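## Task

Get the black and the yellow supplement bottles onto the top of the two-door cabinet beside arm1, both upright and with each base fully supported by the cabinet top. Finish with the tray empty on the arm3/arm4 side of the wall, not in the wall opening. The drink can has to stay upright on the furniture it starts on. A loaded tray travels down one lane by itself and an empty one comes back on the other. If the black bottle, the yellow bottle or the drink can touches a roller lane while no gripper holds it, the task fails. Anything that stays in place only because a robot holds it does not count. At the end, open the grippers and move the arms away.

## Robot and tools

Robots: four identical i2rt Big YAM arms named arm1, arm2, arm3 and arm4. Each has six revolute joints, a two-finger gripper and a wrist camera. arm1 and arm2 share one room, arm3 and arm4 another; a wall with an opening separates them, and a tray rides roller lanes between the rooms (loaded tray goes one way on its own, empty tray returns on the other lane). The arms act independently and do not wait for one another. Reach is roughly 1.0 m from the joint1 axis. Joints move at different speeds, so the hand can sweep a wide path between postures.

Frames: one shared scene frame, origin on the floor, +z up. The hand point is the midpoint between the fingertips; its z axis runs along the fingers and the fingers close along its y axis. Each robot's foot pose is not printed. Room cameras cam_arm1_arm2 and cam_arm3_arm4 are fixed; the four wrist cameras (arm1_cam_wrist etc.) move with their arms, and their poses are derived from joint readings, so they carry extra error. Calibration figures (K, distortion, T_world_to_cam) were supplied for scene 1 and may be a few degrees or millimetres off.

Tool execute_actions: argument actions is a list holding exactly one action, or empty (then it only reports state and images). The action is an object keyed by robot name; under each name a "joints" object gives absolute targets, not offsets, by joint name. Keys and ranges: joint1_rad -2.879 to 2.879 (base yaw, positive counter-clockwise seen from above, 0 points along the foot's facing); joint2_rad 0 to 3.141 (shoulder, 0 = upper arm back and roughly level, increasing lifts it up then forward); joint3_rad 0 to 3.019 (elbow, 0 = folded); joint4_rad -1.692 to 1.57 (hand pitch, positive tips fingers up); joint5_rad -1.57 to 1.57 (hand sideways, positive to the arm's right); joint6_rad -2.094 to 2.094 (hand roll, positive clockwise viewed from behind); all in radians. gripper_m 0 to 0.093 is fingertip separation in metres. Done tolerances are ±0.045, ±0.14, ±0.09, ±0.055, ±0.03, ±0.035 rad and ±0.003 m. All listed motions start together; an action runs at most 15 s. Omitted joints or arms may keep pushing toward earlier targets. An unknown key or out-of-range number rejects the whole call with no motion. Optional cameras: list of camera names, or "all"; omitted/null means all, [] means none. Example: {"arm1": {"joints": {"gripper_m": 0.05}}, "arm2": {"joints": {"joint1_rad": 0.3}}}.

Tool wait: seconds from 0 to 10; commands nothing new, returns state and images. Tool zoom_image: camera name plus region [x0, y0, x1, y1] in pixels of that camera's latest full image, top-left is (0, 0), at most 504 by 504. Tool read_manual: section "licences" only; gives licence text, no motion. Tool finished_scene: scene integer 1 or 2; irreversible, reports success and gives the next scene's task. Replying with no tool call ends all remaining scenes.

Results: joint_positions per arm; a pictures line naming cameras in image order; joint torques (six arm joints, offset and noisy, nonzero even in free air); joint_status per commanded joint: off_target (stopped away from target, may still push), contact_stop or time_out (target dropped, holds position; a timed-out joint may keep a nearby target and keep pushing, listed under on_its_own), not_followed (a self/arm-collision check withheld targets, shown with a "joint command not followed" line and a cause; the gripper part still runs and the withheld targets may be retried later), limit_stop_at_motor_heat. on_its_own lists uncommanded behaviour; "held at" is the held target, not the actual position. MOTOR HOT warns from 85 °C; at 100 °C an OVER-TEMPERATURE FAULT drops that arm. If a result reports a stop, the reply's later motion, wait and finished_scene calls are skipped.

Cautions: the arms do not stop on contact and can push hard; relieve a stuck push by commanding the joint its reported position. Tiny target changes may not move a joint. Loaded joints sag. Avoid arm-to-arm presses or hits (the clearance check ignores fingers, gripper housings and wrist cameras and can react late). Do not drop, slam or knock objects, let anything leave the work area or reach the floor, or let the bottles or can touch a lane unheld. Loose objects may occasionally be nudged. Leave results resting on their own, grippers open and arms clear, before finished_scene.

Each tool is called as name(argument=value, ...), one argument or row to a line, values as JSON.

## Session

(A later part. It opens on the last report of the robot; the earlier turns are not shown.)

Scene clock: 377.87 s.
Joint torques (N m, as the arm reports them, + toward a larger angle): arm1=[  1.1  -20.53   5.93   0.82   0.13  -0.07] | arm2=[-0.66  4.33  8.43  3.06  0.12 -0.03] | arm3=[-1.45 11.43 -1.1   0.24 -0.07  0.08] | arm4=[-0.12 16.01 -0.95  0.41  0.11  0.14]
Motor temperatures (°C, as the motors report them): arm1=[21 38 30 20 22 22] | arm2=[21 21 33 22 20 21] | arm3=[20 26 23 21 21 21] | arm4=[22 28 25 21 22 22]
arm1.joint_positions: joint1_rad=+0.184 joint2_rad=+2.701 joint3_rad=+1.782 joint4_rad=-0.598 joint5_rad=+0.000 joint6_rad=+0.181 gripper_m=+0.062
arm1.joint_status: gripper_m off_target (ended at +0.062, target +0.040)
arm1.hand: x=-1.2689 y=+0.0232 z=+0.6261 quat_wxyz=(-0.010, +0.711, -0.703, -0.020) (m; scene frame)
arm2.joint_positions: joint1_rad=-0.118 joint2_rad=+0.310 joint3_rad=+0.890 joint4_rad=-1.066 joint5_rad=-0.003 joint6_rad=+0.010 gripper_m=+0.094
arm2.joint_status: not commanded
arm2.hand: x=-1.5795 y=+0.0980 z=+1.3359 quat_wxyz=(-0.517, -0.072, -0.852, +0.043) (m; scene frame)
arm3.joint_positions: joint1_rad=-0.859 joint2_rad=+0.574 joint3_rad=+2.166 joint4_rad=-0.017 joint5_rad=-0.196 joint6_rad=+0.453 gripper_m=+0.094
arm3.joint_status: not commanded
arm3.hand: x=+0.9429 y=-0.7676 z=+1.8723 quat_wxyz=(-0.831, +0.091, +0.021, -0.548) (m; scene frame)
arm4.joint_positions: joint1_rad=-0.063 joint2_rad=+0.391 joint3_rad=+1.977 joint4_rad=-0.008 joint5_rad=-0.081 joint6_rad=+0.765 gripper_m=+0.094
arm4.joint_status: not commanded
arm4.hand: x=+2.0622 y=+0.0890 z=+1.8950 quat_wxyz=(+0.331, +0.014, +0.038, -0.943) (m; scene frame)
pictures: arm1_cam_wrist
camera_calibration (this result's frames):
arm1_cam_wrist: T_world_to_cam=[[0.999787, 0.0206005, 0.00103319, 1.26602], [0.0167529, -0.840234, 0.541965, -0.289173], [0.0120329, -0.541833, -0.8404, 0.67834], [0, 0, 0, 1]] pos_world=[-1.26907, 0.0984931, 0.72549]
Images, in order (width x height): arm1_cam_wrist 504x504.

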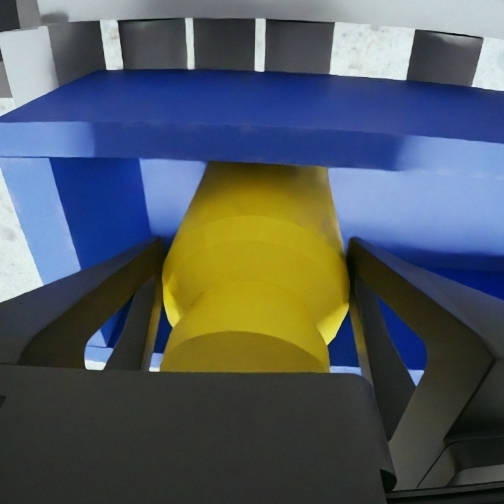

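execute_actions(
  actions=[
    {"arm1": {"joints": {"joint2_rad": 2.615, "joint3_rad": 1.735, "joint4_rad": -0.632}}},
  ],
  cameras=["arm1_cam_wrist"],
)

execute_actions(
  actions=[
    {"arm1": {"joints": {"joint2_rad": 2.525, "joint3_rad": 1.688, "joint4_rad": -0.678}}},
  ],
  cameras=["arm1_cam_wrist", "arm2_cam_wrist"],
)

Scene clock: 388.20 s.
Joint torques (N m, as the arm reports them, + toward a larger angle): arm1=[  1.09 -21.65   6.24   0.2    0.13  -0.05] | arm2=[-0.61  4.36  8.43  3.07  0.12 -0.03] | arm3=[-2.36 12.73 -1.02  0.31  0.    0.05] | arm4=[ 0.32 15.85 -0.83  0.37  0.11  0.15]
Motor temperatures (°C, as the motors report them): arm1=[21 38 29 20 22 22] | arm2=[21 21 33 22 20 21] | arm3=[20 26 23 21 21 21] | arm4=[22 28 25 21 22 22]
arm1.joint_positions: joint1_rad=+0.184 joint2_rad=+2.636 joint3_rad=+1.733 joint4_rad=-0.624 joint5_rad=+0.000 joint6_rad=+0.181 gripper_m=+0.062
arm1.joint_status: all done
arm1.hand: x=-1.2678 y=+0.0186 z=+0.6534 quat_wxyz=(-0.007, +0.711, -0.703, -0.016) (m; scene frame)
arm2.joint_positions: joint1_rad=-0.118 joint2_rad=+0.310 joint3_rad=+0.890 joint4_rad=-1.066 joint5_rad=-0.003 joint6_rad=+0.010 gripper_m=+0.094
arm2.joint_status: not commanded
arm2.hand: x=-1.5795 y=+0.0980 z=+1.3359 quat_wxyz=(-0.517, -0.072, -0.852, +0.043) (m; scene frame)
arm3.joint_positions: joint1_rad=-0.859 joint2_rad=+0.574 joint3_rad=+2.166 joint4_rad=-0.017 joint5_rad=-0.196 joint6_rad=+0.453 gripper_m=+0.094
arm3.joint_status: not commanded
arm3.hand: x=+0.9429 y=-0.7676 z=+1.8723 quat_wxyz=(-0.831, +0.091, +0.021, -0.548) (m; scene frame)
arm4.joint_positions: joint1_rad=-0.063 joint2_rad=+0.391 joint3_rad=+1.977 joint4_rad=-0.008 joint5_rad=-0.081 joint6_rad=+0.765 gripper_m=+0.094
arm4.joint_status: not commanded
arm4.hand: x=+2.0622 y=+0.0890 z=+1.8950 quat_wxyz=(+0.331, +0.014, +0.038, -0.943) (m; scene frame)
pictures: arm1_cam_wrist
camera_calibration (this result's frames):
arm1_cam_wrist: T_world_to_cam=[[0.99979, 0.0203018, 0.00277933, 1.26388], [0.0154195, -0.834714, 0.550468, -0.315263], [0.0134954, -0.55031, -0.834852, 0.697133], [0, 0, 0, 1]] pos_world=[-1.26816, 0.0948257, 0.752032]
Images, in order (width x height): arm1_cam_wrist 504x504.

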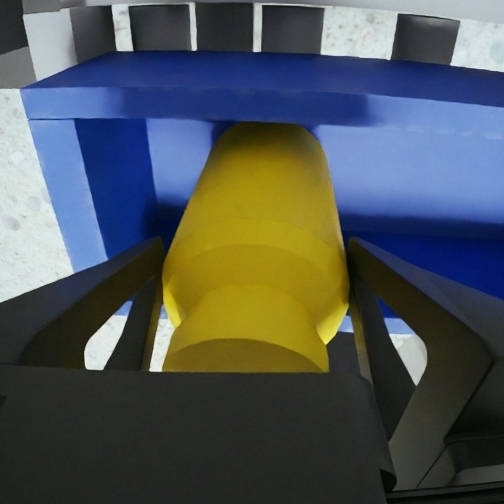

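Scene clock: 389.17 s.
Joint torques (N m, as the arm reports them, + toward a larger angle): arm1=[  0.54 -20.87   7.12   0.23   0.13  -0.08] | arm2=[-0.63  4.33  8.43  3.07  0.12 -0.03] | arm3=[-1.11 12.12 -0.98  0.08 -0.02  0.13] | arm4=[-0.04 15.75 -0.88  0.39  0.11  0.16]
Motor temperatures (°C, as the motors report them): arm1=[21 39 29 20 22 22] | arm2=[21 21 33 22 20 21] | arm3=[20 26 23 21 21 21] | arm4=[22 28 25 21 22 22]
arm1.joint_positions: joint1_rad=+0.184 joint2_rad=+2.537 joint3_rad=+1.682 joint4_rad=-0.671 joint5_rad=+0.000 joint6_rad=+0.182 gripper_m=+0.062
arm1.joint_status: all done
arm1.hand: x=-1.2677 y=+0.0194 z=+0.7004 quat_wxyz=(-0.007, +0.711, -0.703, -0.017) (m; scene frame)
arm2.joint_positions: joint1_rad=-0.118 joint2_rad=+0.310 joint3_rad=+0.890 joint4_rad=-1.066 joint5_rad=-0.003 joint6_rad=+0.010 gripper_m=+0.094
arm2.joint_status: not commanded
arm2.hand: x=-1.5795 y=+0.0980 z=+1.3359 quat_wxyz=(-0.517, -0.072, -0.852, +0.043) (m; scene frame)
arm3.joint_positions: joint1_rad=-0.859 joint2_rad=+0.574 joint3_rad=+2.166 joint4_rad=-0.017 joint5_rad=-0.196 joint6_rad=+0.453 gripper_m=+0.094
arm3.joint_status: not commanded
arm3.hand: x=+0.9429 y=-0.7676 z=+1.8723 quat_wxyz=(-0.831, +0.091, +0.021, -0.548) (m; scene frame)
arm4.joint_positions: joint1_rad=-0.063 joint2_rad=+0.391 joint3_rad=+1.977 joint4_rad=-0.008 joint5_rad=-0.081 joint6_rad=+0.765 gripper_m=+0.094
arm4.joint_status: not commanded
arm4.hand: x=+2.0622 y=+0.0890 z=+1.8950 quat_wxyz=(+0.331, +0.014, +0.038, -0.943) (m; scene frame)
pictures: arm1_cam_wrist, arm2_cam_wrist
camera_calibration (this result's frames):
arm1_cam_wrist: T_world_to_cam=[[0.999798, 0.0199107, 0.00257057, 1.26378], [0.0152225, -0.835335, 0.549531, -0.339999], [0.0130888, -0.549381, -0.83547, 0.736789], [0, 0, 0, 1]] pos_world=[-1.26799, 0.0956019, 0.799157]
arm2_cam_wrist: T_world_to_cam=[[-0.166189, -0.986091, -0.00251014, -0.164625], [-0.88339, 0.15001, -0.44398, -0.812708], [0.438182, -0.071567, -0.896033, 2.02014], [0, 0, 0, 1]] pos_world=[-1.63049, 0.104155, 1.44888]
Images, in order (width x height): arm1_cam_wrist 504x504, arm2_cam_wrist 504x504.

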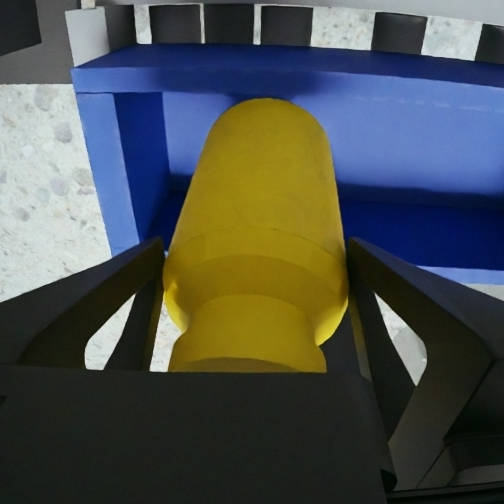

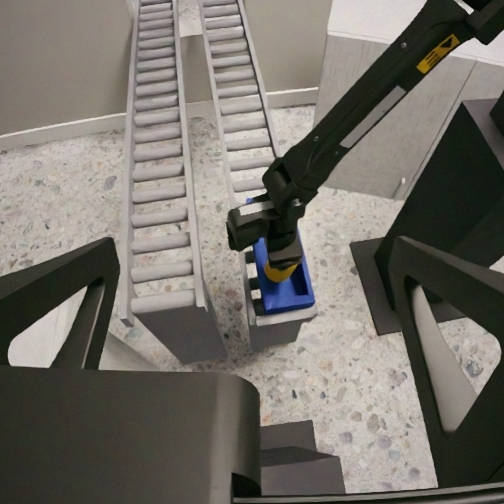

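execute_actions(
  actions=[
    {"arm1": {"joints": {"joint2_rad": 2.43, "joint3_rad": 1.65, "joint4_rad": -0.72}}},
  ],
  cameras=["arm1_cam_wrist"],
)

execute_actions(
  actions=[
    {"arm1": {"joints": {"joint1_rad": -0.2, "joint2_rad": 1.75, "joint3_rad": 1.33, "joint4_rad": -1.2}}},
  ],
  cameras=["arm1_cam_wrist", "arm2_cam_wrist", "cam_arm1_arm2"],
)

Scene clock: 398.43 s.
Joint torques (N m, as the arm reports them, + toward a larger angle): arm1=[  1.14 -20.53   8.     0.5    0.15  -0.09] | arm2=[-0.6   4.35  8.43  3.07  0.11 -0.03] | arm3=[-1.87 12.4  -1.03  0.29  0.04  0.15] | arm4=[ 0.02 16.01 -0.9   0.53  0.11  0.15]
Motor temperatures (°C, as the motors report them): arm1=[21 39 29 20 22 22] | arm2=[21 21 33 22 20 21] | arm3=[20 26 23 21 21 21] | arm4=[22 28 25 21 22 22]
arm1.joint_positions: joint1_rad=+0.184 joint2_rad=+2.444 joint3_rad=+1.637 joint4_rad=-0.717 joint5_rad=+0.000 joint6_rad=+0.182 gripper_m=+0.062
arm1.joint_status: all done
arm1.hand: x=-1.2671 y=+0.0179 z=+0.7450 quat_wxyz=(-0.008, +0.711, -0.703, -0.018) (m; scene frame)
arm2.joint_positions: joint1_rad=-0.118 joint2_rad=+0.310 joint3_rad=+0.890 joint4_rad=-1.066 joint5_rad=-0.003 joint6_rad=+0.010 gripper_m=+0.094
arm2.joint_status: not commanded
arm2.hand: x=-1.5795 y=+0.0980 z=+1.3359 quat_wxyz=(-0.517, -0.072, -0.852, +0.043) (m; scene frame)
arm3.joint_positions: joint1_rad=-0.859 joint2_rad=+0.574 joint3_rad=+2.166 joint4_rad=-0.017 joint5_rad=-0.196 joint6_rad=+0.453 gripper_m=+0.094
arm3.joint_status: not commanded
arm3.hand: x=+0.9429 y=-0.7676 z=+1.8723 quat_wxyz=(-0.831, +0.091, +0.021, -0.548) (m; scene frame)
arm4.joint_positions: joint1_rad=-0.063 joint2_rad=+0.391 joint3_rad=+1.977 joint4_rad=-0.008 joint5_rad=-0.081 joint6_rad=+0.765 gripper_m=+0.094
arm4.joint_status: not commanded
arm4.hand: x=+2.0622 y=+0.0890 z=+1.8950 quat_wxyz=(+0.331, +0.014, +0.038, -0.943) (m; scene frame)
pictures: arm1_cam_wrist
camera_calibration (this result's frames):
arm1_cam_wrist: T_world_to_cam=[[0.9998, 0.0198882, 0.00211267, 1.26345], [0.0154886, -0.836773, 0.547331, -0.36379], [0.0126532, -0.547189, -0.836913, 0.773586], [0, 0, 0, 1]] pos_world=[-1.26735, 0.0937606, 0.843869]
Images, in order (width x height): arm1_cam_wrist 504x504.

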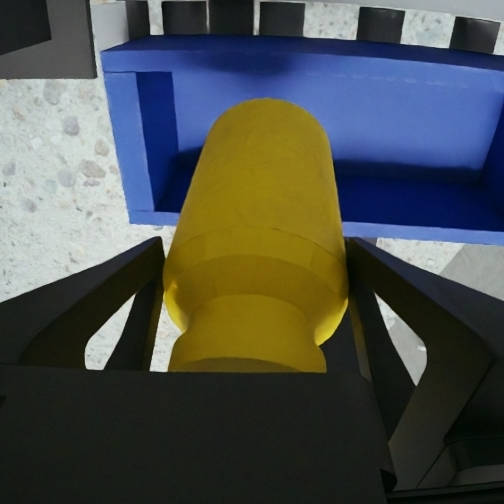

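Scene clock: 400.03 s.
Joint torques (N m, as the arm reports them, + toward a larger angle): arm1=[  1.8  -14.09   9.27   0.12   0.12  -0.06] | arm2=[-0.61  4.32  8.42  3.06  0.11 -0.03] | arm3=[-1.68 13.34 -1.11  0.33  0.    0.13] | arm4=[ 0.11 15.81 -0.79  0.38  0.11  0.11]
Motor temperatures (°C, as the motors report them): arm1=[21 39 29 20 22 22] | arm2=[21 21 33 22 20 21] | arm3=[20 26 23 21 21 21] | arm4=[22 28 25 21 22 22]
arm1.joint_positions: joint1_rad=-0.199 joint2_rad=+1.753 joint3_rad=+1.323 joint4_rad=-1.191 joint5_rad=+0.000 joint6_rad=+0.182 gripper_m=+0.062
arm1.joint_status: all done
arm1.hand: x=-1.0517 y=-0.1164 z=+1.0306 quat_wxyz=(+0.023, +0.563, -0.826, +0.021) (m; scene frame)
arm2.joint_positions: joint1_rad=-0.118 joint2_rad=+0.310 joint3_rad=+0.890 joint4_rad=-1.066 joint5_rad=-0.003 joint6_rad=+0.010 gripper_m=+0.094
arm2.joint_status: not commanded
arm2.hand: x=-1.5795 y=+0.0980 z=+1.3359 quat_wxyz=(-0.517, -0.072, -0.852, +0.043) (m; scene frame)
arm3.joint_positions: joint1_rad=-0.859 joint2_rad=+0.574 joint3_rad=+2.166 joint4_rad=-0.017 joint5_rad=-0.196 joint6_rad=+0.453 gripper_m=+0.094
arm3.joint_status: not commanded
arm3.hand: x=+0.9429 y=-0.7676 z=+1.8723 quat_wxyz=(-0.831, +0.091, +0.021, -0.548) (m; scene frame)
arm4.joint_positions: joint1_rad=-0.063 joint2_rad=+0.391 joint3_rad=+1.977 joint4_rad=-0.008 joint5_rad=-0.081 joint6_rad=+0.765 gripper_m=+0.094
arm4.joint_status: not commanded
arm4.hand: x=+2.0622 y=+0.0890 z=+1.8950 quat_wxyz=(+0.331, +0.014, +0.038, -0.943) (m; scene frame)
pictures: arm1_cam_wrist, arm2_cam_wrist, cam_arm1_arm2
camera_calibration (this result's frames):
arm1_cam_wrist: T_world_to_cam=[[0.934735, -0.354554, 0.0237158, 0.915842], [-0.290328, -0.723521, 0.626281, -1.02564], [-0.204892, -0.592291, -0.779237, 0.643014], [0, 0, 0, 1]] pos_world=[-1.02209, -0.0365047, 1.12168]
arm2_cam_wrist: T_world_to_cam=[[-0.166189, -0.986091, -0.00251014, -0.164625], [-0.88339, 0.15001, -0.44398, -0.812708], [0.438182, -0.071567, -0.896033, 2.02014], [0, 0, 0, 1]] pos_world=[-1.63049, 0.104155, 1.44888]
Images, in order (width x height): arm1_cam_wrist 504x504, arm2_cam_wrist 504x504, cam_arm1_arm2 896x504.

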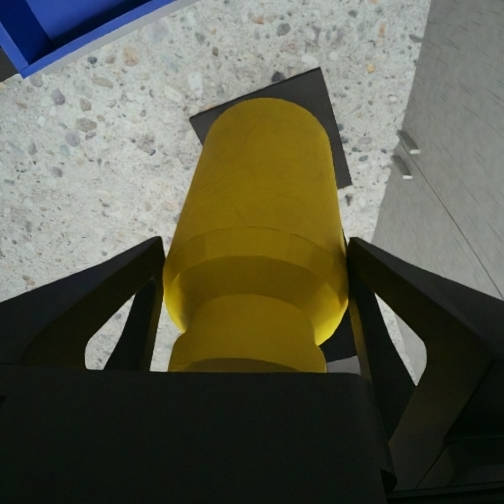

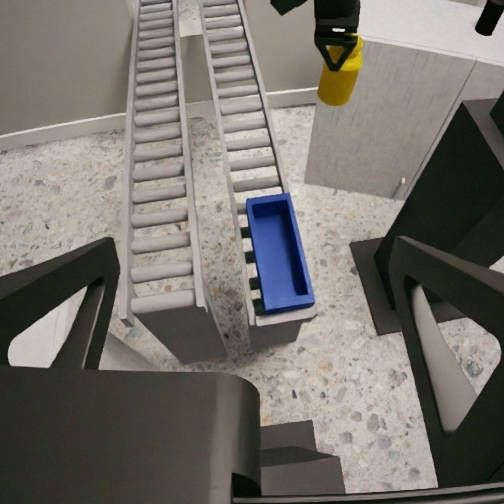

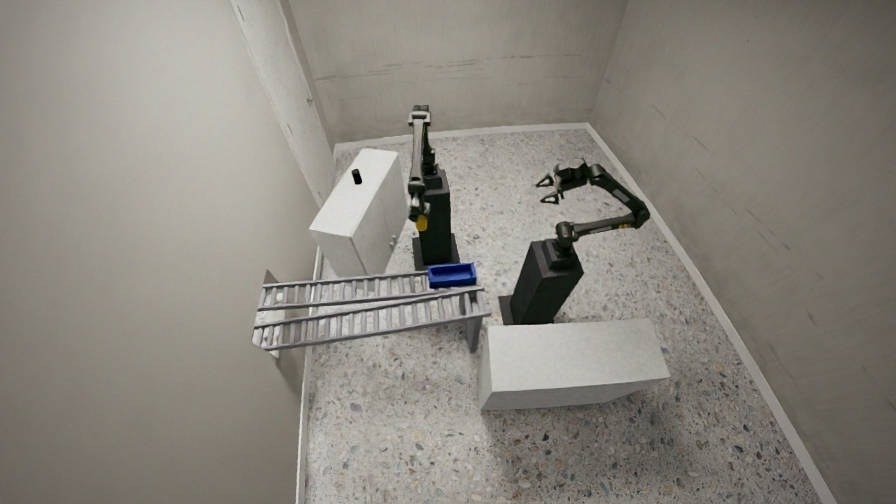

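zoom_image(
  camera="arm2_cam_wrist",
  region=[260, 0, 420, 200],
)

Region (260, 0, 420, 200) of arm2_cam_wrist's 504x504 image, scaled by 2.520, with more detail than that image has; it fills the left 403 columns of this view, and the rest is white.

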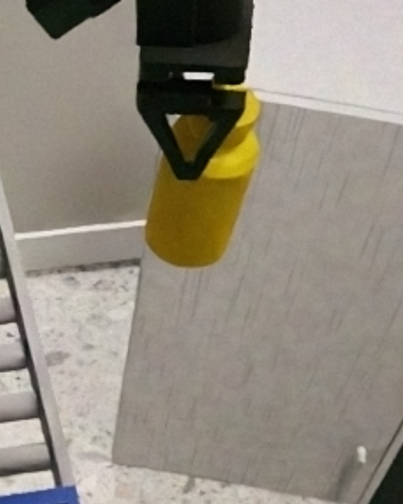

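execute_actions(
  actions=[
    {"arm1": {"joints": {"joint1_rad": -1.623, "joint2_rad": 2.0, "joint3_rad": 1.68, "joint4_rad": -1.35, "joint5_rad": -0.08, "joint6_rad": 0.0}}},
  ],
  cameras=[],
)

execute_actions(
  actions=[
    {"arm1": {"joints": {"joint2_rad": 2.265, "joint3_rad": 1.8, "joint4_rad": -1.222}}},
  ],
  cameras=["arm1_cam_wrist", "cam_arm1_arm2"],
)

zoom_image(
  camera="cam_arm1_arm2",
  region=[300, 140, 400, 240],
)

Scene clock: 431.13 s.
Joint torques (N m, as the arm reports them, + toward a larger angle): arm1=[  2.21 -20.29  10.4   -0.17  -0.01  -0.35] | arm2=[-0.64  4.33  8.43  3.07  0.12 -0.03] | arm3=[-1.22 12.07 -0.99  0.22  0.02  0.1 ] | arm4=[-0.35 15.96 -0.85  0.25  0.12  0.1 ]
Motor temperatures (°C, as the motors report them): arm1=[21 36 32 20 22 22] | arm2=[21 21 34 23 20 21] | arm3=[20 27 23 21 21 21] | arm4=[22 28 25 21 22 22]
arm1.joint_positions: joint1_rad=-1.632 joint2_rad=+2.031 joint3_rad=+1.661 joint4_rad=-1.339 joint5_rad=-0.078 joint6_rad=+0.015 gripper_m=+0.062
arm1.joint_status: all done
arm1.hand: x=-0.5726 y=-0.6170 z=+1.0064 quat_wxyz=(+0.070, -0.037, -0.996, -0.035) (m; scene frame)
arm2.joint_positions: joint1_rad=-0.118 joint2_rad=+0.310 joint3_rad=+0.890 joint4_rad=-1.066 joint5_rad=-0.003 joint6_rad=+0.010 gripper_m=+0.094
arm2.joint_status: not commanded
arm2.hand: x=-1.5795 y=+0.0980 z=+1.3359 quat_wxyz=(-0.517, -0.072, -0.852, +0.043) (m; scene frame)
arm3.joint_positions: joint1_rad=-0.859 joint2_rad=+0.574 joint3_rad=+2.166 joint4_rad=-0.017 joint5_rad=-0.196 joint6_rad=+0.453 gripper_m=+0.094
arm3.joint_status: not commanded
arm3.hand: x=+0.9429 y=-0.7676 z=+1.8723 quat_wxyz=(-0.831, +0.091, +0.021, -0.548) (m; scene frame)
arm4.joint_positions: joint1_rad=-0.063 joint2_rad=+0.391 joint3_rad=+1.977 joint4_rad=-0.008 joint5_rad=-0.081 joint6_rad=+0.765 gripper_m=+0.094
arm4.joint_status: not commanded
arm4.hand: x=+2.0622 y=+0.0890 z=+1.8950 quat_wxyz=(+0.331, +0.014, +0.038, -0.943) (m; scene frame)
pictures: none
No camera images: the call's "cameras" was empty. Leave "cameras" out to get every camera's image.

Scene clock: 432.50 s.
Joint torques (N m, as the arm reports them, + toward a larger angle): arm1=[  2.22 -22.16   9.88   0.11   0.    -0.36] | arm2=[-0.65  4.36  8.43  3.08  0.12 -0.03] | arm3=[-1.64 12.22 -0.98  0.22 -0.04  0.06] | arm4=[ 0.09 15.79 -0.78  0.4   0.11  0.11]
Motor temperatures (°C, as the motors report them): arm1=[21 37 32 20 22 22] | arm2=[21 21 34 23 20 21] | arm3=[20 27 23 21 21 21] | arm4=[22 29 25 21 22 22]
arm1.joint_positions: joint1_rad=-1.632 joint2_rad=+2.293 joint3_rad=+1.780 joint4_rad=-1.220 joint5_rad=-0.078 joint6_rad=+0.015 gripper_m=+0.062
arm1.joint_status: all done
arm1.hand: x=-0.5301 y=-0.6205 z=+0.8881 quat_wxyz=(+0.082, -0.038, -0.995, -0.035) (m; scene frame)
arm2.joint_positions: joint1_rad=-0.118 joint2_rad=+0.310 joint3_rad=+0.890 joint4_rad=-1.066 joint5_rad=-0.003 joint6_rad=+0.010 gripper_m=+0.094
arm2.joint_status: not commanded
arm2.hand: x=-1.5795 y=+0.0980 z=+1.3359 quat_wxyz=(-0.517, -0.072, -0.852, +0.043) (m; scene frame)
arm3.joint_positions: joint1_rad=-0.859 joint2_rad=+0.574 joint3_rad=+2.166 joint4_rad=-0.017 joint5_rad=-0.196 joint6_rad=+0.453 gripper_m=+0.094
arm3.joint_status: not commanded
arm3.hand: x=+0.9429 y=-0.7676 z=+1.8723 quat_wxyz=(-0.831, +0.091, +0.021, -0.548) (m; scene frame)
arm4.joint_positions: joint1_rad=-0.063 joint2_rad=+0.391 joint3_rad=+1.977 joint4_rad=-0.008 joint5_rad=-0.081 joint6_rad=+0.765 gripper_m=+0.094
arm4.joint_status: not commanded
arm4.hand: x=+2.0622 y=+0.0890 z=+1.8950 quat_wxyz=(+0.331, +0.014, +0.038, -0.943) (m; scene frame)
pictures: arm1_cam_wrist, cam_arm1_arm2
camera_calibration (this result's frames):
arm1_cam_wrist: T_world_to_cam=[[-0.0684865, -0.996354, -0.0508767, -0.610805], [-0.710289, 0.0128855, 0.703793, -0.984198], [-0.700571, 0.0843374, -0.708581, 0.434571], [0, 0, 0, 1]] pos_world=[-0.436448, -0.632547, 0.969524]
Images, in order (width x height): arm1_cam_wrist 504x504, cam_arm1_arm2 896x504.

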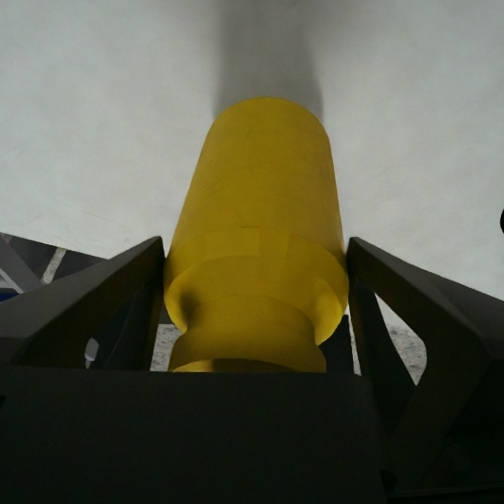

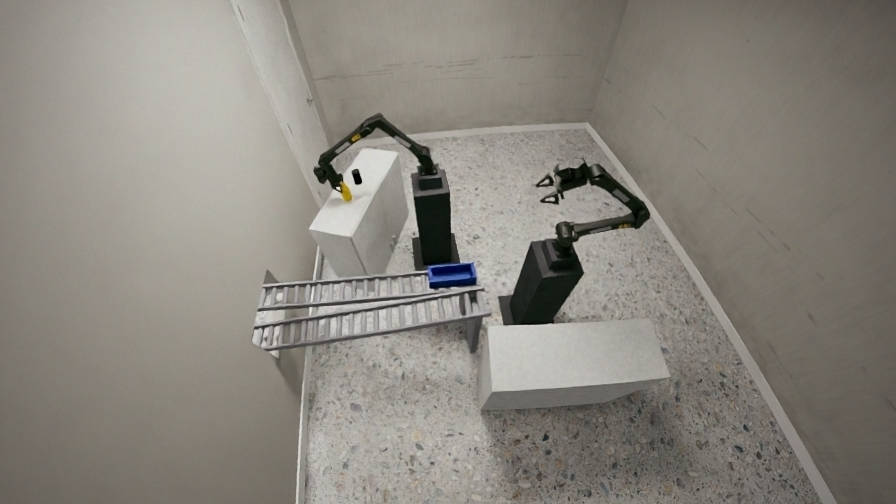

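Region (300, 140, 400, 240) of cam_arm1_arm2's 896x504 image, scaled by 5.040, with more detail than that image has.

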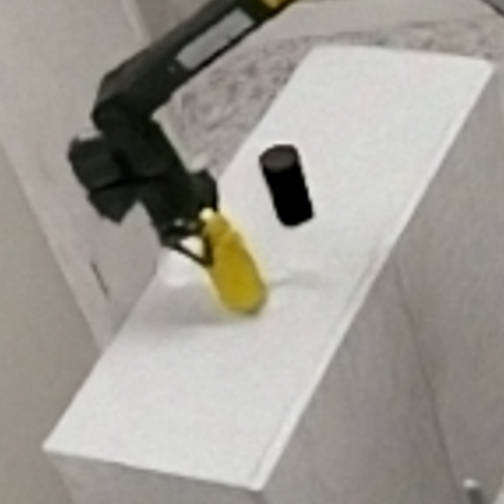

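execute_actions(
  actions=[
    {"arm1": {"joints": {"joint2_rad": 2.336, "joint4_rad": -1.12}}},
  ],
  cameras=["arm1_cam_wrist", "cam_arm1_arm2"],
)

zoom_image(
  camera="cam_arm1_arm2",
  region=[310, 150, 390, 230],
)

Scene clock: 439.27 s.
Joint torques (N m, as the arm reports them, + toward a larger angle): arm1=[  2.56 -20.07   9.76   0.52   0.    -0.35] | arm2=[-0.65  4.33  8.43  3.06  0.12 -0.03] | arm3=[-1.96 12.6  -0.94  0.3  -0.02  0.08] | arm4=[ 0.   16.01 -0.83  0.32  0.09  0.1 ]
Motor temperatures (°C, as the motors report them): arm1=[21 38 32 20 22 22] | arm2=[21 21 34 23 20 21] | arm3=[20 27 23 21 21 21] | arm4=[22 29 25 21 22 22]
arm1.joint_positions: joint1_rad=-1.632 joint2_rad=+2.330 joint3_rad=+1.780 joint4_rad=-1.126 joint5_rad=-0.079 joint6_rad=+0.015 gripper_m=+0.062
arm1.joint_status: all done
arm1.hand: x=-0.5149 y=-0.6213 z=+0.8625 quat_wxyz=(+0.054, -0.036, -0.997, -0.036) (m; scene frame)
arm2.joint_positions: joint1_rad=-0.118 joint2_rad=+0.310 joint3_rad=+0.890 joint4_rad=-1.066 joint5_rad=-0.003 joint6_rad=+0.010 gripper_m=+0.094
arm2.joint_status: not commanded
arm2.hand: x=-1.5795 y=+0.0980 z=+1.3359 quat_wxyz=(-0.517, -0.072, -0.852, +0.043) (m; scene frame)
arm3.joint_positions: joint1_rad=-0.859 joint2_rad=+0.574 joint3_rad=+2.166 joint4_rad=-0.017 joint5_rad=-0.196 joint6_rad=+0.453 gripper_m=+0.094
arm3.joint_status: not commanded
arm3.hand: x=+0.9429 y=-0.7676 z=+1.8723 quat_wxyz=(-0.831, +0.091, +0.021, -0.548) (m; scene frame)
arm4.joint_positions: joint1_rad=-0.063 joint2_rad=+0.391 joint3_rad=+1.977 joint4_rad=-0.008 joint5_rad=-0.081 joint6_rad=+0.765 gripper_m=+0.094
arm4.joint_status: not commanded
arm4.hand: x=+2.0622 y=+0.0890 z=+1.8950 quat_wxyz=(+0.331, +0.014, +0.038, -0.943) (m; scene frame)
pictures: arm1_cam_wrist, cam_arm1_arm2
camera_calibration (this result's frames):
arm1_cam_wrist: T_world_to_cam=[[-0.0647853, -0.996479, -0.0532139, -0.608029], [-0.749151, 0.0133392, 0.662265, -0.939256], [-0.659223, 0.0827702, -0.747378, 0.480893], [0, 0, 0, 1]] pos_world=[-0.426021, -0.633163, 0.949089]
Images, in order (width x height): arm1_cam_wrist 504x504, cam_arm1_arm2 896x504.

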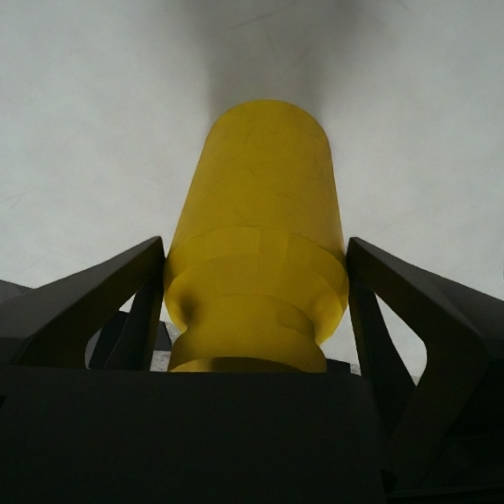

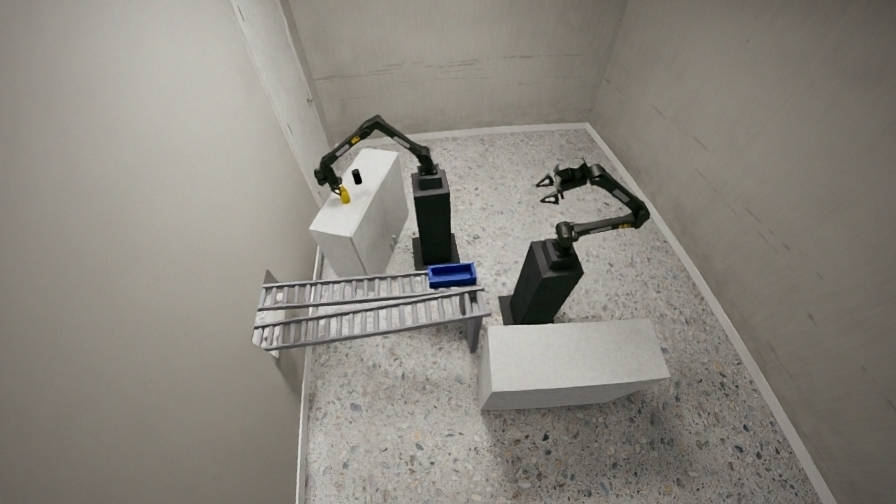

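Region (310, 150, 390, 230) of cam_arm1_arm2's 896x504 image, scaled by 6.300, with more detail than that image has.

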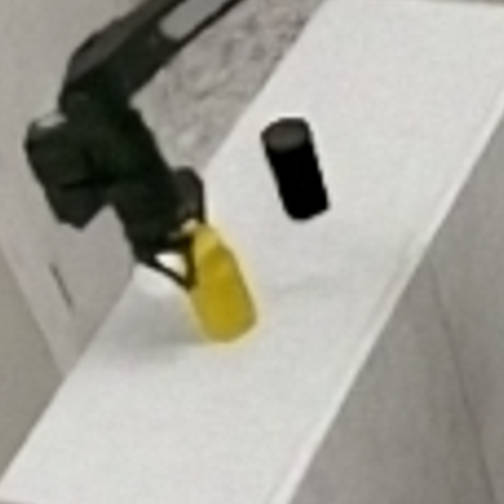

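execute_actions(
  actions=[
    {"arm1": {"joints": {"joint2_rad": 2.33, "gripper_m": 0.093}}},
  ],
  cameras=["arm1_cam_wrist"],
)

Scene clock: 442.60 s.
Joint torques (N m, as the arm reports them, + toward a larger angle): arm1=[  2.08 -20.37   9.71   0.48   0.06  -0.36] | arm2=[-0.63  4.35  8.42  3.06  0.12 -0.03] | arm3=[-1.58 11.88 -0.87  0.27 -0.03  0.11] | arm4=[-0.16 15.68 -0.72  0.22  0.1   0.13]
Motor temperatures (°C, as the motors report them): arm1=[21 39 32 20 22 22] | arm2=[21 21 34 23 20 21] | arm3=[20 27 23 21 21 21] | arm4=[22 29 25 21 22 22]
arm1.joint_positions: joint1_rad=-1.632 joint2_rad=+2.330 joint3_rad=+1.780 joint4_rad=-1.126 joint5_rad=-0.079 joint6_rad=+0.015 gripper_m=+0.093
arm1.joint_status: all done
arm1.hand: x=-0.5149 y=-0.6213 z=+0.8625 quat_wxyz=(+0.054, -0.036, -0.997, -0.036) (m; scene frame)
arm2.joint_positions: joint1_rad=-0.118 joint2_rad=+0.310 joint3_rad=+0.890 joint4_rad=-1.066 joint5_rad=-0.003 joint6_rad=+0.010 gripper_m=+0.094
arm2.joint_status: not commanded
arm2.hand: x=-1.5795 y=+0.0980 z=+1.3359 quat_wxyz=(-0.517, -0.072, -0.852, +0.043) (m; scene frame)
arm3.joint_positions: joint1_rad=-0.859 joint2_rad=+0.574 joint3_rad=+2.166 joint4_rad=-0.017 joint5_rad=-0.196 joint6_rad=+0.453 gripper_m=+0.094
arm3.joint_status: not commanded
arm3.hand: x=+0.9429 y=-0.7676 z=+1.8723 quat_wxyz=(-0.831, +0.091, +0.021, -0.548) (m; scene frame)
arm4.joint_positions: joint1_rad=-0.063 joint2_rad=+0.391 joint3_rad=+1.977 joint4_rad=-0.008 joint5_rad=-0.081 joint6_rad=+0.765 gripper_m=+0.094
arm4.joint_status: not commanded
arm4.hand: x=+2.0622 y=+0.0890 z=+1.8950 quat_wxyz=(+0.331, +0.014, +0.038, -0.943) (m; scene frame)
pictures: arm1_cam_wrist
camera_calibration (this result's frames):
arm1_cam_wrist: T_world_to_cam=[[-0.0647853, -0.996479, -0.0532139, -0.608029], [-0.749151, 0.0133392, 0.662265, -0.939256], [-0.659223, 0.0827702, -0.747378, 0.480893], [0, 0, 0, 1]] pos_world=[-0.426021, -0.633163, 0.949089]
Images, in order (width x height): arm1_cam_wrist 504x504.

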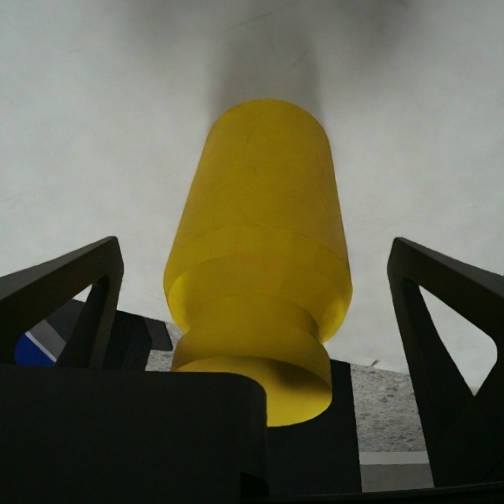

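execute_actions(
  actions=[
    {"arm1": {"joints": {"joint2_rad": 2.0}}, "arm2": {"joints": {"joint1_rad": -0.123, "joint2_rad": 2.385, "joint3_rad": 1.5, "joint4_rad": -0.655, "joint5_rad": 0.0, "joint6_rad": -0.18, "gripper_m": 0.06}}},
  ],
  cameras=["arm1_cam_wrist", "arm2_cam_wrist", "cam_arm1_arm2"],
)

Scene clock: 464.63 s.
Joint torques (N m, as the arm reports them, + toward a larger angle): arm1=[  2.44 -18.94  10.89   1.05   0.06  -0.34] | arm2=[ -1.61 -15.84   5.96   0.57   0.11  -0.02] | arm3=[-1.41 12.24 -0.93  0.26 -0.01  0.13] | arm4=[ 0.17 16.14 -0.93  0.41  0.1   0.13]
Motor temperatures (°C, as the motors report them): arm1=[21 40 33 20 22 22] | arm2=[21 22 34 23 20 21] | arm3=[20 27 23 21 21 21] | arm4=[22 29 25 21 22 22]
arm1.joint_positions: joint1_rad=-1.632 joint2_rad=+2.000 joint3_rad=+1.791 joint4_rad=-1.126 joint5_rad=-0.079 joint6_rad=+0.015 gripper_m=+0.093
arm1.joint_status: all done
arm1.hand: x=-0.4736 y=-0.6213 z=+1.0761 quat_wxyz=(-0.116, -0.028, -0.992, -0.032) (m; scene frame)
arm2.joint_positions: joint1_rad=-0.118 joint2_rad=+2.385 joint3_rad=+1.488 joint4_rad=-0.652 joint5_rad=-0.003 joint6_rad=-0.170 gripper_m=+0.060
arm2.joint_status: all done
arm2.hand: x=-1.2131 y=+0.0310 z=+0.7300 quat_wxyz=(-0.014, +0.002, -1.000, +0.005) (m; scene frame)
arm3.joint_positions: joint1_rad=-0.859 joint2_rad=+0.574 joint3_rad=+2.166 joint4_rad=-0.017 joint5_rad=-0.196 joint6_rad=+0.453 gripper_m=+0.094
arm3.joint_status: not commanded
arm3.hand: x=+0.9429 y=-0.7676 z=+1.8723 quat_wxyz=(-0.831, +0.091, +0.021, -0.548) (m; scene frame)
arm4.joint_positions: joint1_rad=-0.063 joint2_rad=+0.391 joint3_rad=+1.977 joint4_rad=-0.008 joint5_rad=-0.081 joint6_rad=+0.765 gripper_m=+0.094
arm4.joint_status: not commanded
arm4.hand: x=+2.0622 y=+0.0890 z=+1.8950 quat_wxyz=(+0.331, +0.014, +0.038, -0.943) (m; scene frame)
pictures: arm1_cam_wrist, arm2_cam_wrist, cam_arm1_arm2
camera_calibration (this result's frames):
arm1_cam_wrist: T_world_to_cam=[[-0.0429871, -0.997642, -0.0535108, -0.584097], [-0.927191, 0.019888, 0.37406, -0.819878], [-0.372113, 0.0656945, -0.92586, 0.985225], [0, 0, 0, 1]] pos_world=[-0.418678, -0.631137, 1.18761]
arm2_cam_wrist: T_world_to_cam=[[0.00333113, -0.99995, 0.00938784, 0.0260486], [-0.822748, 0.0025955, 0.568401, -1.40885], [-0.568397, -0.00961724, -0.822698, 0.0353464], [0, 0, 0, 1]] pos_world=[-1.13912, 0.030044, 0.829626]
Images, in order (width x height): arm1_cam_wrist 504x504, arm2_cam_wrist 504x504, cam_arm1_arm2 896x504.

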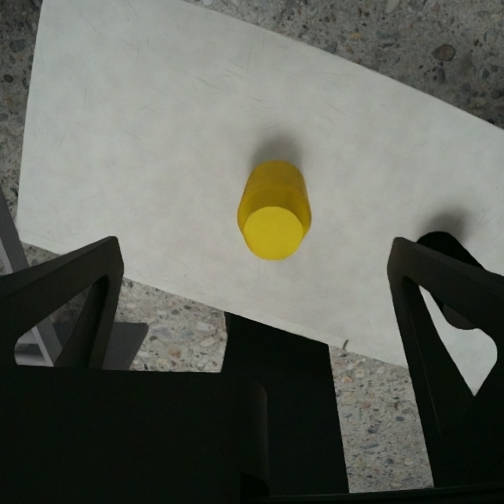

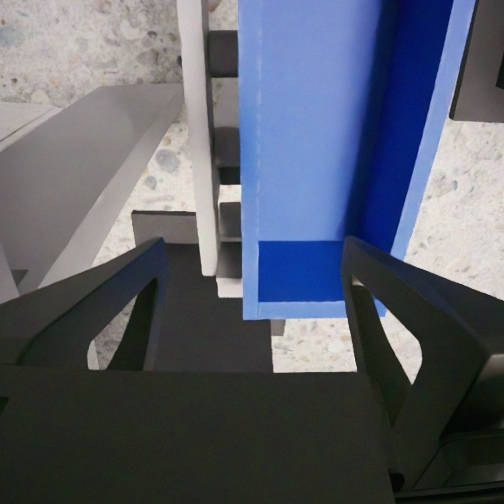

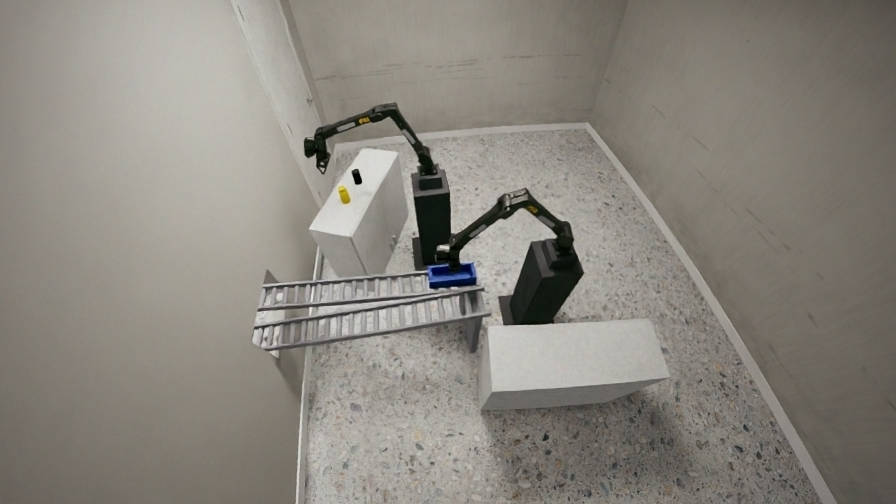

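execute_actions(
  actions=[
    {"arm1": {"joints": {"joint1_rad": 0.15, "joint2_rad": 0.6, "joint3_rad": 1.5, "joint4_rad": -1.25, "joint5_rad": 0.0, "joint6_rad": 0.0}}, "arm2": {"joints": {"joint2_rad": 2.558, "joint3_rad": 1.581, "joint4_rad": -0.568}}},
  ],
  cameras=["arm1_cam_wrist", "arm2_cam_wrist"],
)

Scene clock: 479.60 s.
Joint torques (N m, as the arm reports them, + toward a larger angle): arm1=[ 2.5   3.33  8.29  1.6   0.22 -0.29] | arm2=[ -1.62 -16.48   5.1    0.82   0.11  -0.02] | arm3=[-1.27 12.07 -0.89  0.34  0.    0.13] | arm4=[-0.43 15.89 -0.87  0.42  0.11  0.15]
Motor temperatures (°C, as the motors report them): arm1=[21 40 34 20 22 22] | arm2=[21 26 32 22 20 21] | arm3=[20 27 23 21 21 21] | arm4=[22 29 25 21 22 22]
arm1.joint_positions: joint1_rad=+0.140 joint2_rad=+0.596 joint3_rad=+1.497 joint4_rad=-1.243 joint5_rad=-0.002 joint6_rad=+0.011 gripper_m=+0.093
arm1.joint_status: all done
arm1.hand: x=-1.1750 y=-0.3807 z=+1.5646 quat_wxyz=(-0.369, +0.617, -0.539, -0.438) (m; scene frame)
arm2.joint_positions: joint1_rad=-0.118 joint2_rad=+2.565 joint3_rad=+1.572 joint4_rad=-0.571 joint5_rad=-0.003 joint6_rad=-0.171 gripper_m=+0.060
arm2.joint_status: all done
arm2.hand: x=-1.2132 y=+0.0302 z=+0.6477 quat_wxyz=(-0.007, +0.002, -1.000, +0.004) (m; scene frame)
arm3.joint_positions: joint1_rad=-0.859 joint2_rad=+0.574 joint3_rad=+2.166 joint4_rad=-0.017 joint5_rad=-0.196 joint6_rad=+0.453 gripper_m=+0.094
arm3.joint_status: not commanded
arm3.hand: x=+0.9429 y=-0.7676 z=+1.8723 quat_wxyz=(-0.831, +0.091, +0.021, -0.548) (m; scene frame)
arm4.joint_positions: joint1_rad=-0.063 joint2_rad=+0.391 joint3_rad=+1.977 joint4_rad=-0.008 joint5_rad=-0.081 joint6_rad=+0.765 gripper_m=+0.094
arm4.joint_status: not commanded
arm4.hand: x=+2.0622 y=+0.0890 z=+1.8950 quat_wxyz=(+0.331, +0.014, +0.038, -0.943) (m; scene frame)
pictures: arm1_cam_wrist, arm2_cam_wrist
camera_calibration (this result's frames):
arm1_cam_wrist: T_world_to_cam=[[0.990849, 0.13494, -0.00300189, 1.21887], [0.109378, -0.815789, -0.567913, 0.715884], [-0.079083, 0.562388, -0.823083, 1.53332], [0, 0, 0, 1]] pos_world=[-1.16476, -0.442786, 1.67227]
arm2_cam_wrist: T_world_to_cam=[[0.00369729, -0.999969, 0.0070149, 0.0280544], [-0.814754, 0.00105493, 0.579805, -1.35978], [-0.579794, -0.00785913, -0.814725, -0.0514806], [0, 0, 0, 1]] pos_world=[-1.13784, 0.0290834, 0.746269]
Images, in order (width x height): arm1_cam_wrist 504x504, arm2_cam_wrist 504x504.

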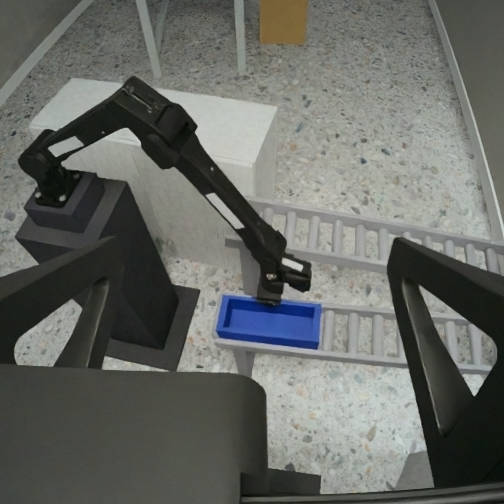

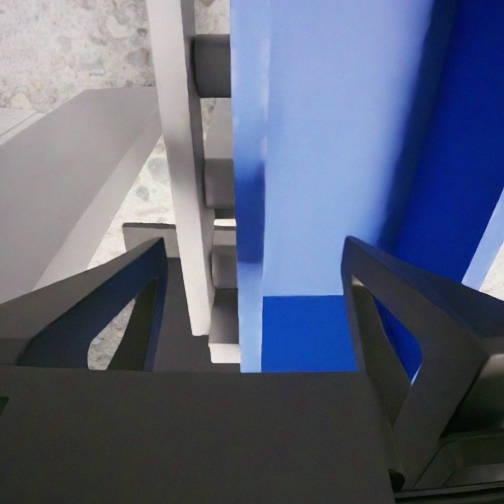

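execute_actions(
  actions=[
    {"arm2": {"joints": {"joint2_rad": 2.696, "joint3_rad": 1.665, "joint4_rad": -0.512, "gripper_m": 0.05}}},
  ],
  cameras=["arm1_cam_wrist", "arm2_cam_wrist"],
)

zoom_image(
  camera="arm1_cam_wrist",
  region=[190, 190, 390, 370],
)

Scene clock: 496.30 s.
Joint torques (N m, as the arm reports them, + toward a larger angle): arm1=[ 2.21  3.76  8.24  1.74  0.19 -0.35] | arm2=[ -1.62 -16.53   4.99   0.83   0.11  -0.02] | arm3=[-0.74 12.47 -0.86  0.27 -0.03  0.09] | arm4=[ 0.48 16.17 -0.84  0.39  0.14  0.15]
Motor temperatures (°C, as the motors report them): arm1=[21 35 32 20 22 22] | arm2=[21 29 32 22 20 21] | arm3=[20 28 22 21 21 21] | arm4=[22 29 25 21 22 22]
arm1.joint_positions: joint1_rad=+0.140 joint2_rad=+0.596 joint3_rad=+1.497 joint4_rad=-1.243 joint5_rad=-0.002 joint6_rad=+0.011 gripper_m=+0.093
arm1.joint_status: not commanded
arm1.hand: x=-1.1750 y=-0.3807 z=+1.5646 quat_wxyz=(-0.369, +0.617, -0.539, -0.438) (m; scene frame)
arm2.joint_positions: joint1_rad=-0.118 joint2_rad=+2.694 joint3_rad=+1.654 joint4_rad=-0.515 joint5_rad=-0.003 joint6_rad=-0.171 gripper_m=+0.050
arm2.joint_status: all done
arm2.hand: x=-1.2097 y=+0.0291 z=+0.5912 quat_wxyz=(-0.011, +0.003, -1.000, +0.005) (m; scene frame)
arm3.joint_positions: joint1_rad=-0.859 joint2_rad=+0.574 joint3_rad=+2.166 joint4_rad=-0.017 joint5_rad=-0.196 joint6_rad=+0.453 gripper_m=+0.094
arm3.joint_status: not commanded
arm3.hand: x=+0.9429 y=-0.7676 z=+1.8723 quat_wxyz=(-0.831, +0.091, +0.021, -0.548) (m; scene frame)
arm4.joint_positions: joint1_rad=-0.063 joint2_rad=+0.391 joint3_rad=+1.977 joint4_rad=-0.008 joint5_rad=-0.081 joint6_rad=+0.765 gripper_m=+0.094
arm4.joint_status: not commanded
arm4.hand: x=+2.0622 y=+0.0890 z=+1.8950 quat_wxyz=(+0.331, +0.014, +0.038, -0.943) (m; scene frame)
pictures: arm1_cam_wrist, arm2_cam_wrist
camera_calibration (this result's frames):
arm1_cam_wrist: T_world_to_cam=[[0.990849, 0.13494, -0.00300189, 1.21887], [0.109378, -0.815789, -0.567913, 0.715884], [-0.079083, 0.562388, -0.823083, 1.53332], [0, 0, 0, 1]] pos_world=[-1.16476, -0.442786, 1.67227]
arm2_cam_wrist: T_world_to_cam=[[0.00371062, -0.999957, 0.00849638, 0.0264786], [-0.819741, 0.00182447, 0.572731, -1.32606], [-0.572722, -0.00909002, -0.819699, -0.0840563], [0, 0, 0, 1]] pos_world=[-1.13527, 0.0281328, 0.690353]
Images, in order (width x height): arm1_cam_wrist 504x504, arm2_cam_wrist 504x504.

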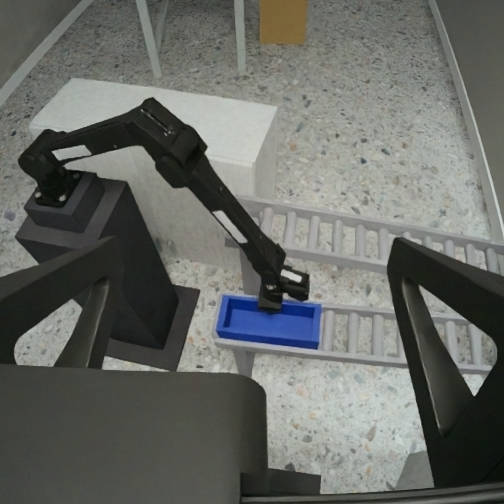

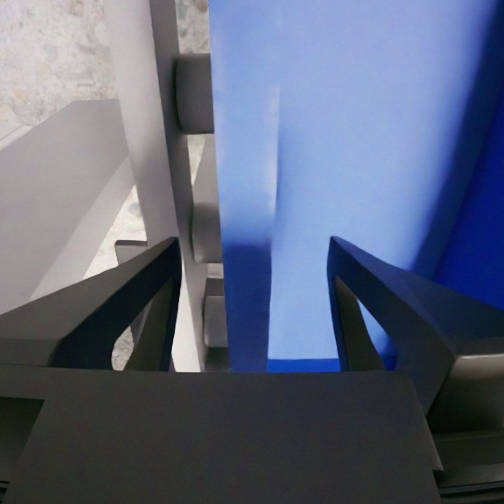

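Region (190, 190, 390, 370) of arm1_cam_wrist's 504x504 image, scaled by 2.520, with more detail than that image has; it fills the top 454 rows of this view, and the rest is white.

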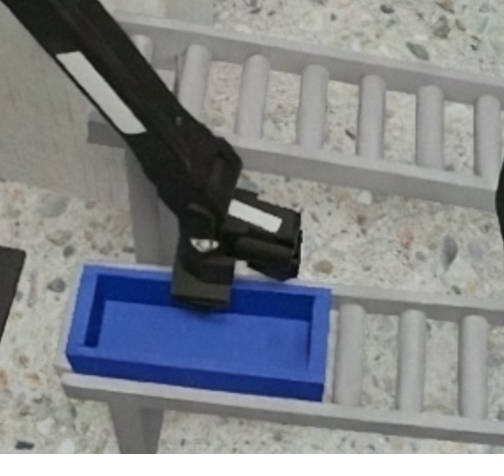

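execute_actions(
  actions=[
    {"arm2": {"joints": {"gripper_m": 0.0}}},
  ],
  cameras=["arm2_cam_wrist"],
)

Scene clock: 499.60 s.
Joint torques (N m, as the arm reports them, + toward a larger angle): arm1=[ 2.84  3.57  8.28  1.69  0.23 -0.32] | arm2=[ -1.82 -16.49   4.88   0.82   0.4   -0.02] | arm3=[-1.29 12.   -1.02  0.26 -0.05  0.09] | arm4=[-0.02 15.93 -0.9   0.36  0.1   0.15]
Motor temperatures (°C, as the motors report them): arm1=[21 35 32 20 22 22] | arm2=[21 29 31 22 20 21] | arm3=[20 28 22 21 21 21] | arm4=[22 29 25 21 22 22]
arm1.joint_positions: joint1_rad=+0.140 joint2_rad=+0.596 joint3_rad=+1.497 joint4_rad=-1.243 joint5_rad=-0.002 joint6_rad=+0.011 gripper_m=+0.093
arm1.joint_status: not commanded
arm1.hand: x=-1.1750 y=-0.3807 z=+1.5646 quat_wxyz=(-0.369, +0.617, -0.539, -0.438) (m; scene frame)
arm2.joint_positions: joint1_rad=-0.116 joint2_rad=+2.694 joint3_rad=+1.654 joint4_rad=-0.515 joint5_rad=-0.009 joint6_rad=-0.171 gripper_m=+0.011
arm2.joint_status: gripper_m off_target (ended at +0.011, target +0.000)
arm2.hand: x=-1.2095 y=+0.0312 z=+0.5911 quat_wxyz=(-0.011, +0.003, -1.000, +0.002) (m; scene frame)
arm3.joint_positions: joint1_rad=-0.859 joint2_rad=+0.574 joint3_rad=+2.166 joint4_rad=-0.017 joint5_rad=-0.196 joint6_rad=+0.453 gripper_m=+0.094
arm3.joint_status: not commanded
arm3.hand: x=+0.9429 y=-0.7676 z=+1.8723 quat_wxyz=(-0.831, +0.091, +0.021, -0.548) (m; scene frame)
arm4.joint_positions: joint1_rad=-0.063 joint2_rad=+0.391 joint3_rad=+1.977 joint4_rad=-0.008 joint5_rad=-0.081 joint6_rad=+0.765 gripper_m=+0.094
arm4.joint_status: not commanded
arm4.hand: x=+2.0622 y=+0.0890 z=+1.8950 quat_wxyz=(+0.331, +0.014, +0.038, -0.943) (m; scene frame)
pictures: arm2_cam_wrist
camera_calibration (this result's frames):
arm2_cam_wrist: T_world_to_cam=[[0.00574288, -0.99998, 0.00280358, 0.0343971], [-0.820051, -0.00310508, 0.572283, -1.32581], [-0.572262, -0.00558563, -0.820052, -0.0832501], [0, 0, 0, 1]] pos_world=[-1.13507, 0.0298147, 0.690371]
Images, in order (width x height): arm2_cam_wrist 504x504.

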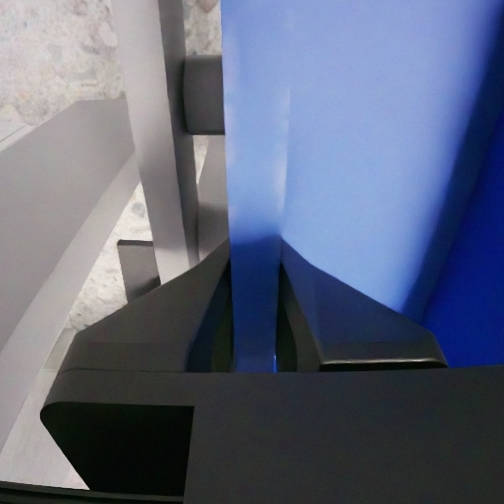

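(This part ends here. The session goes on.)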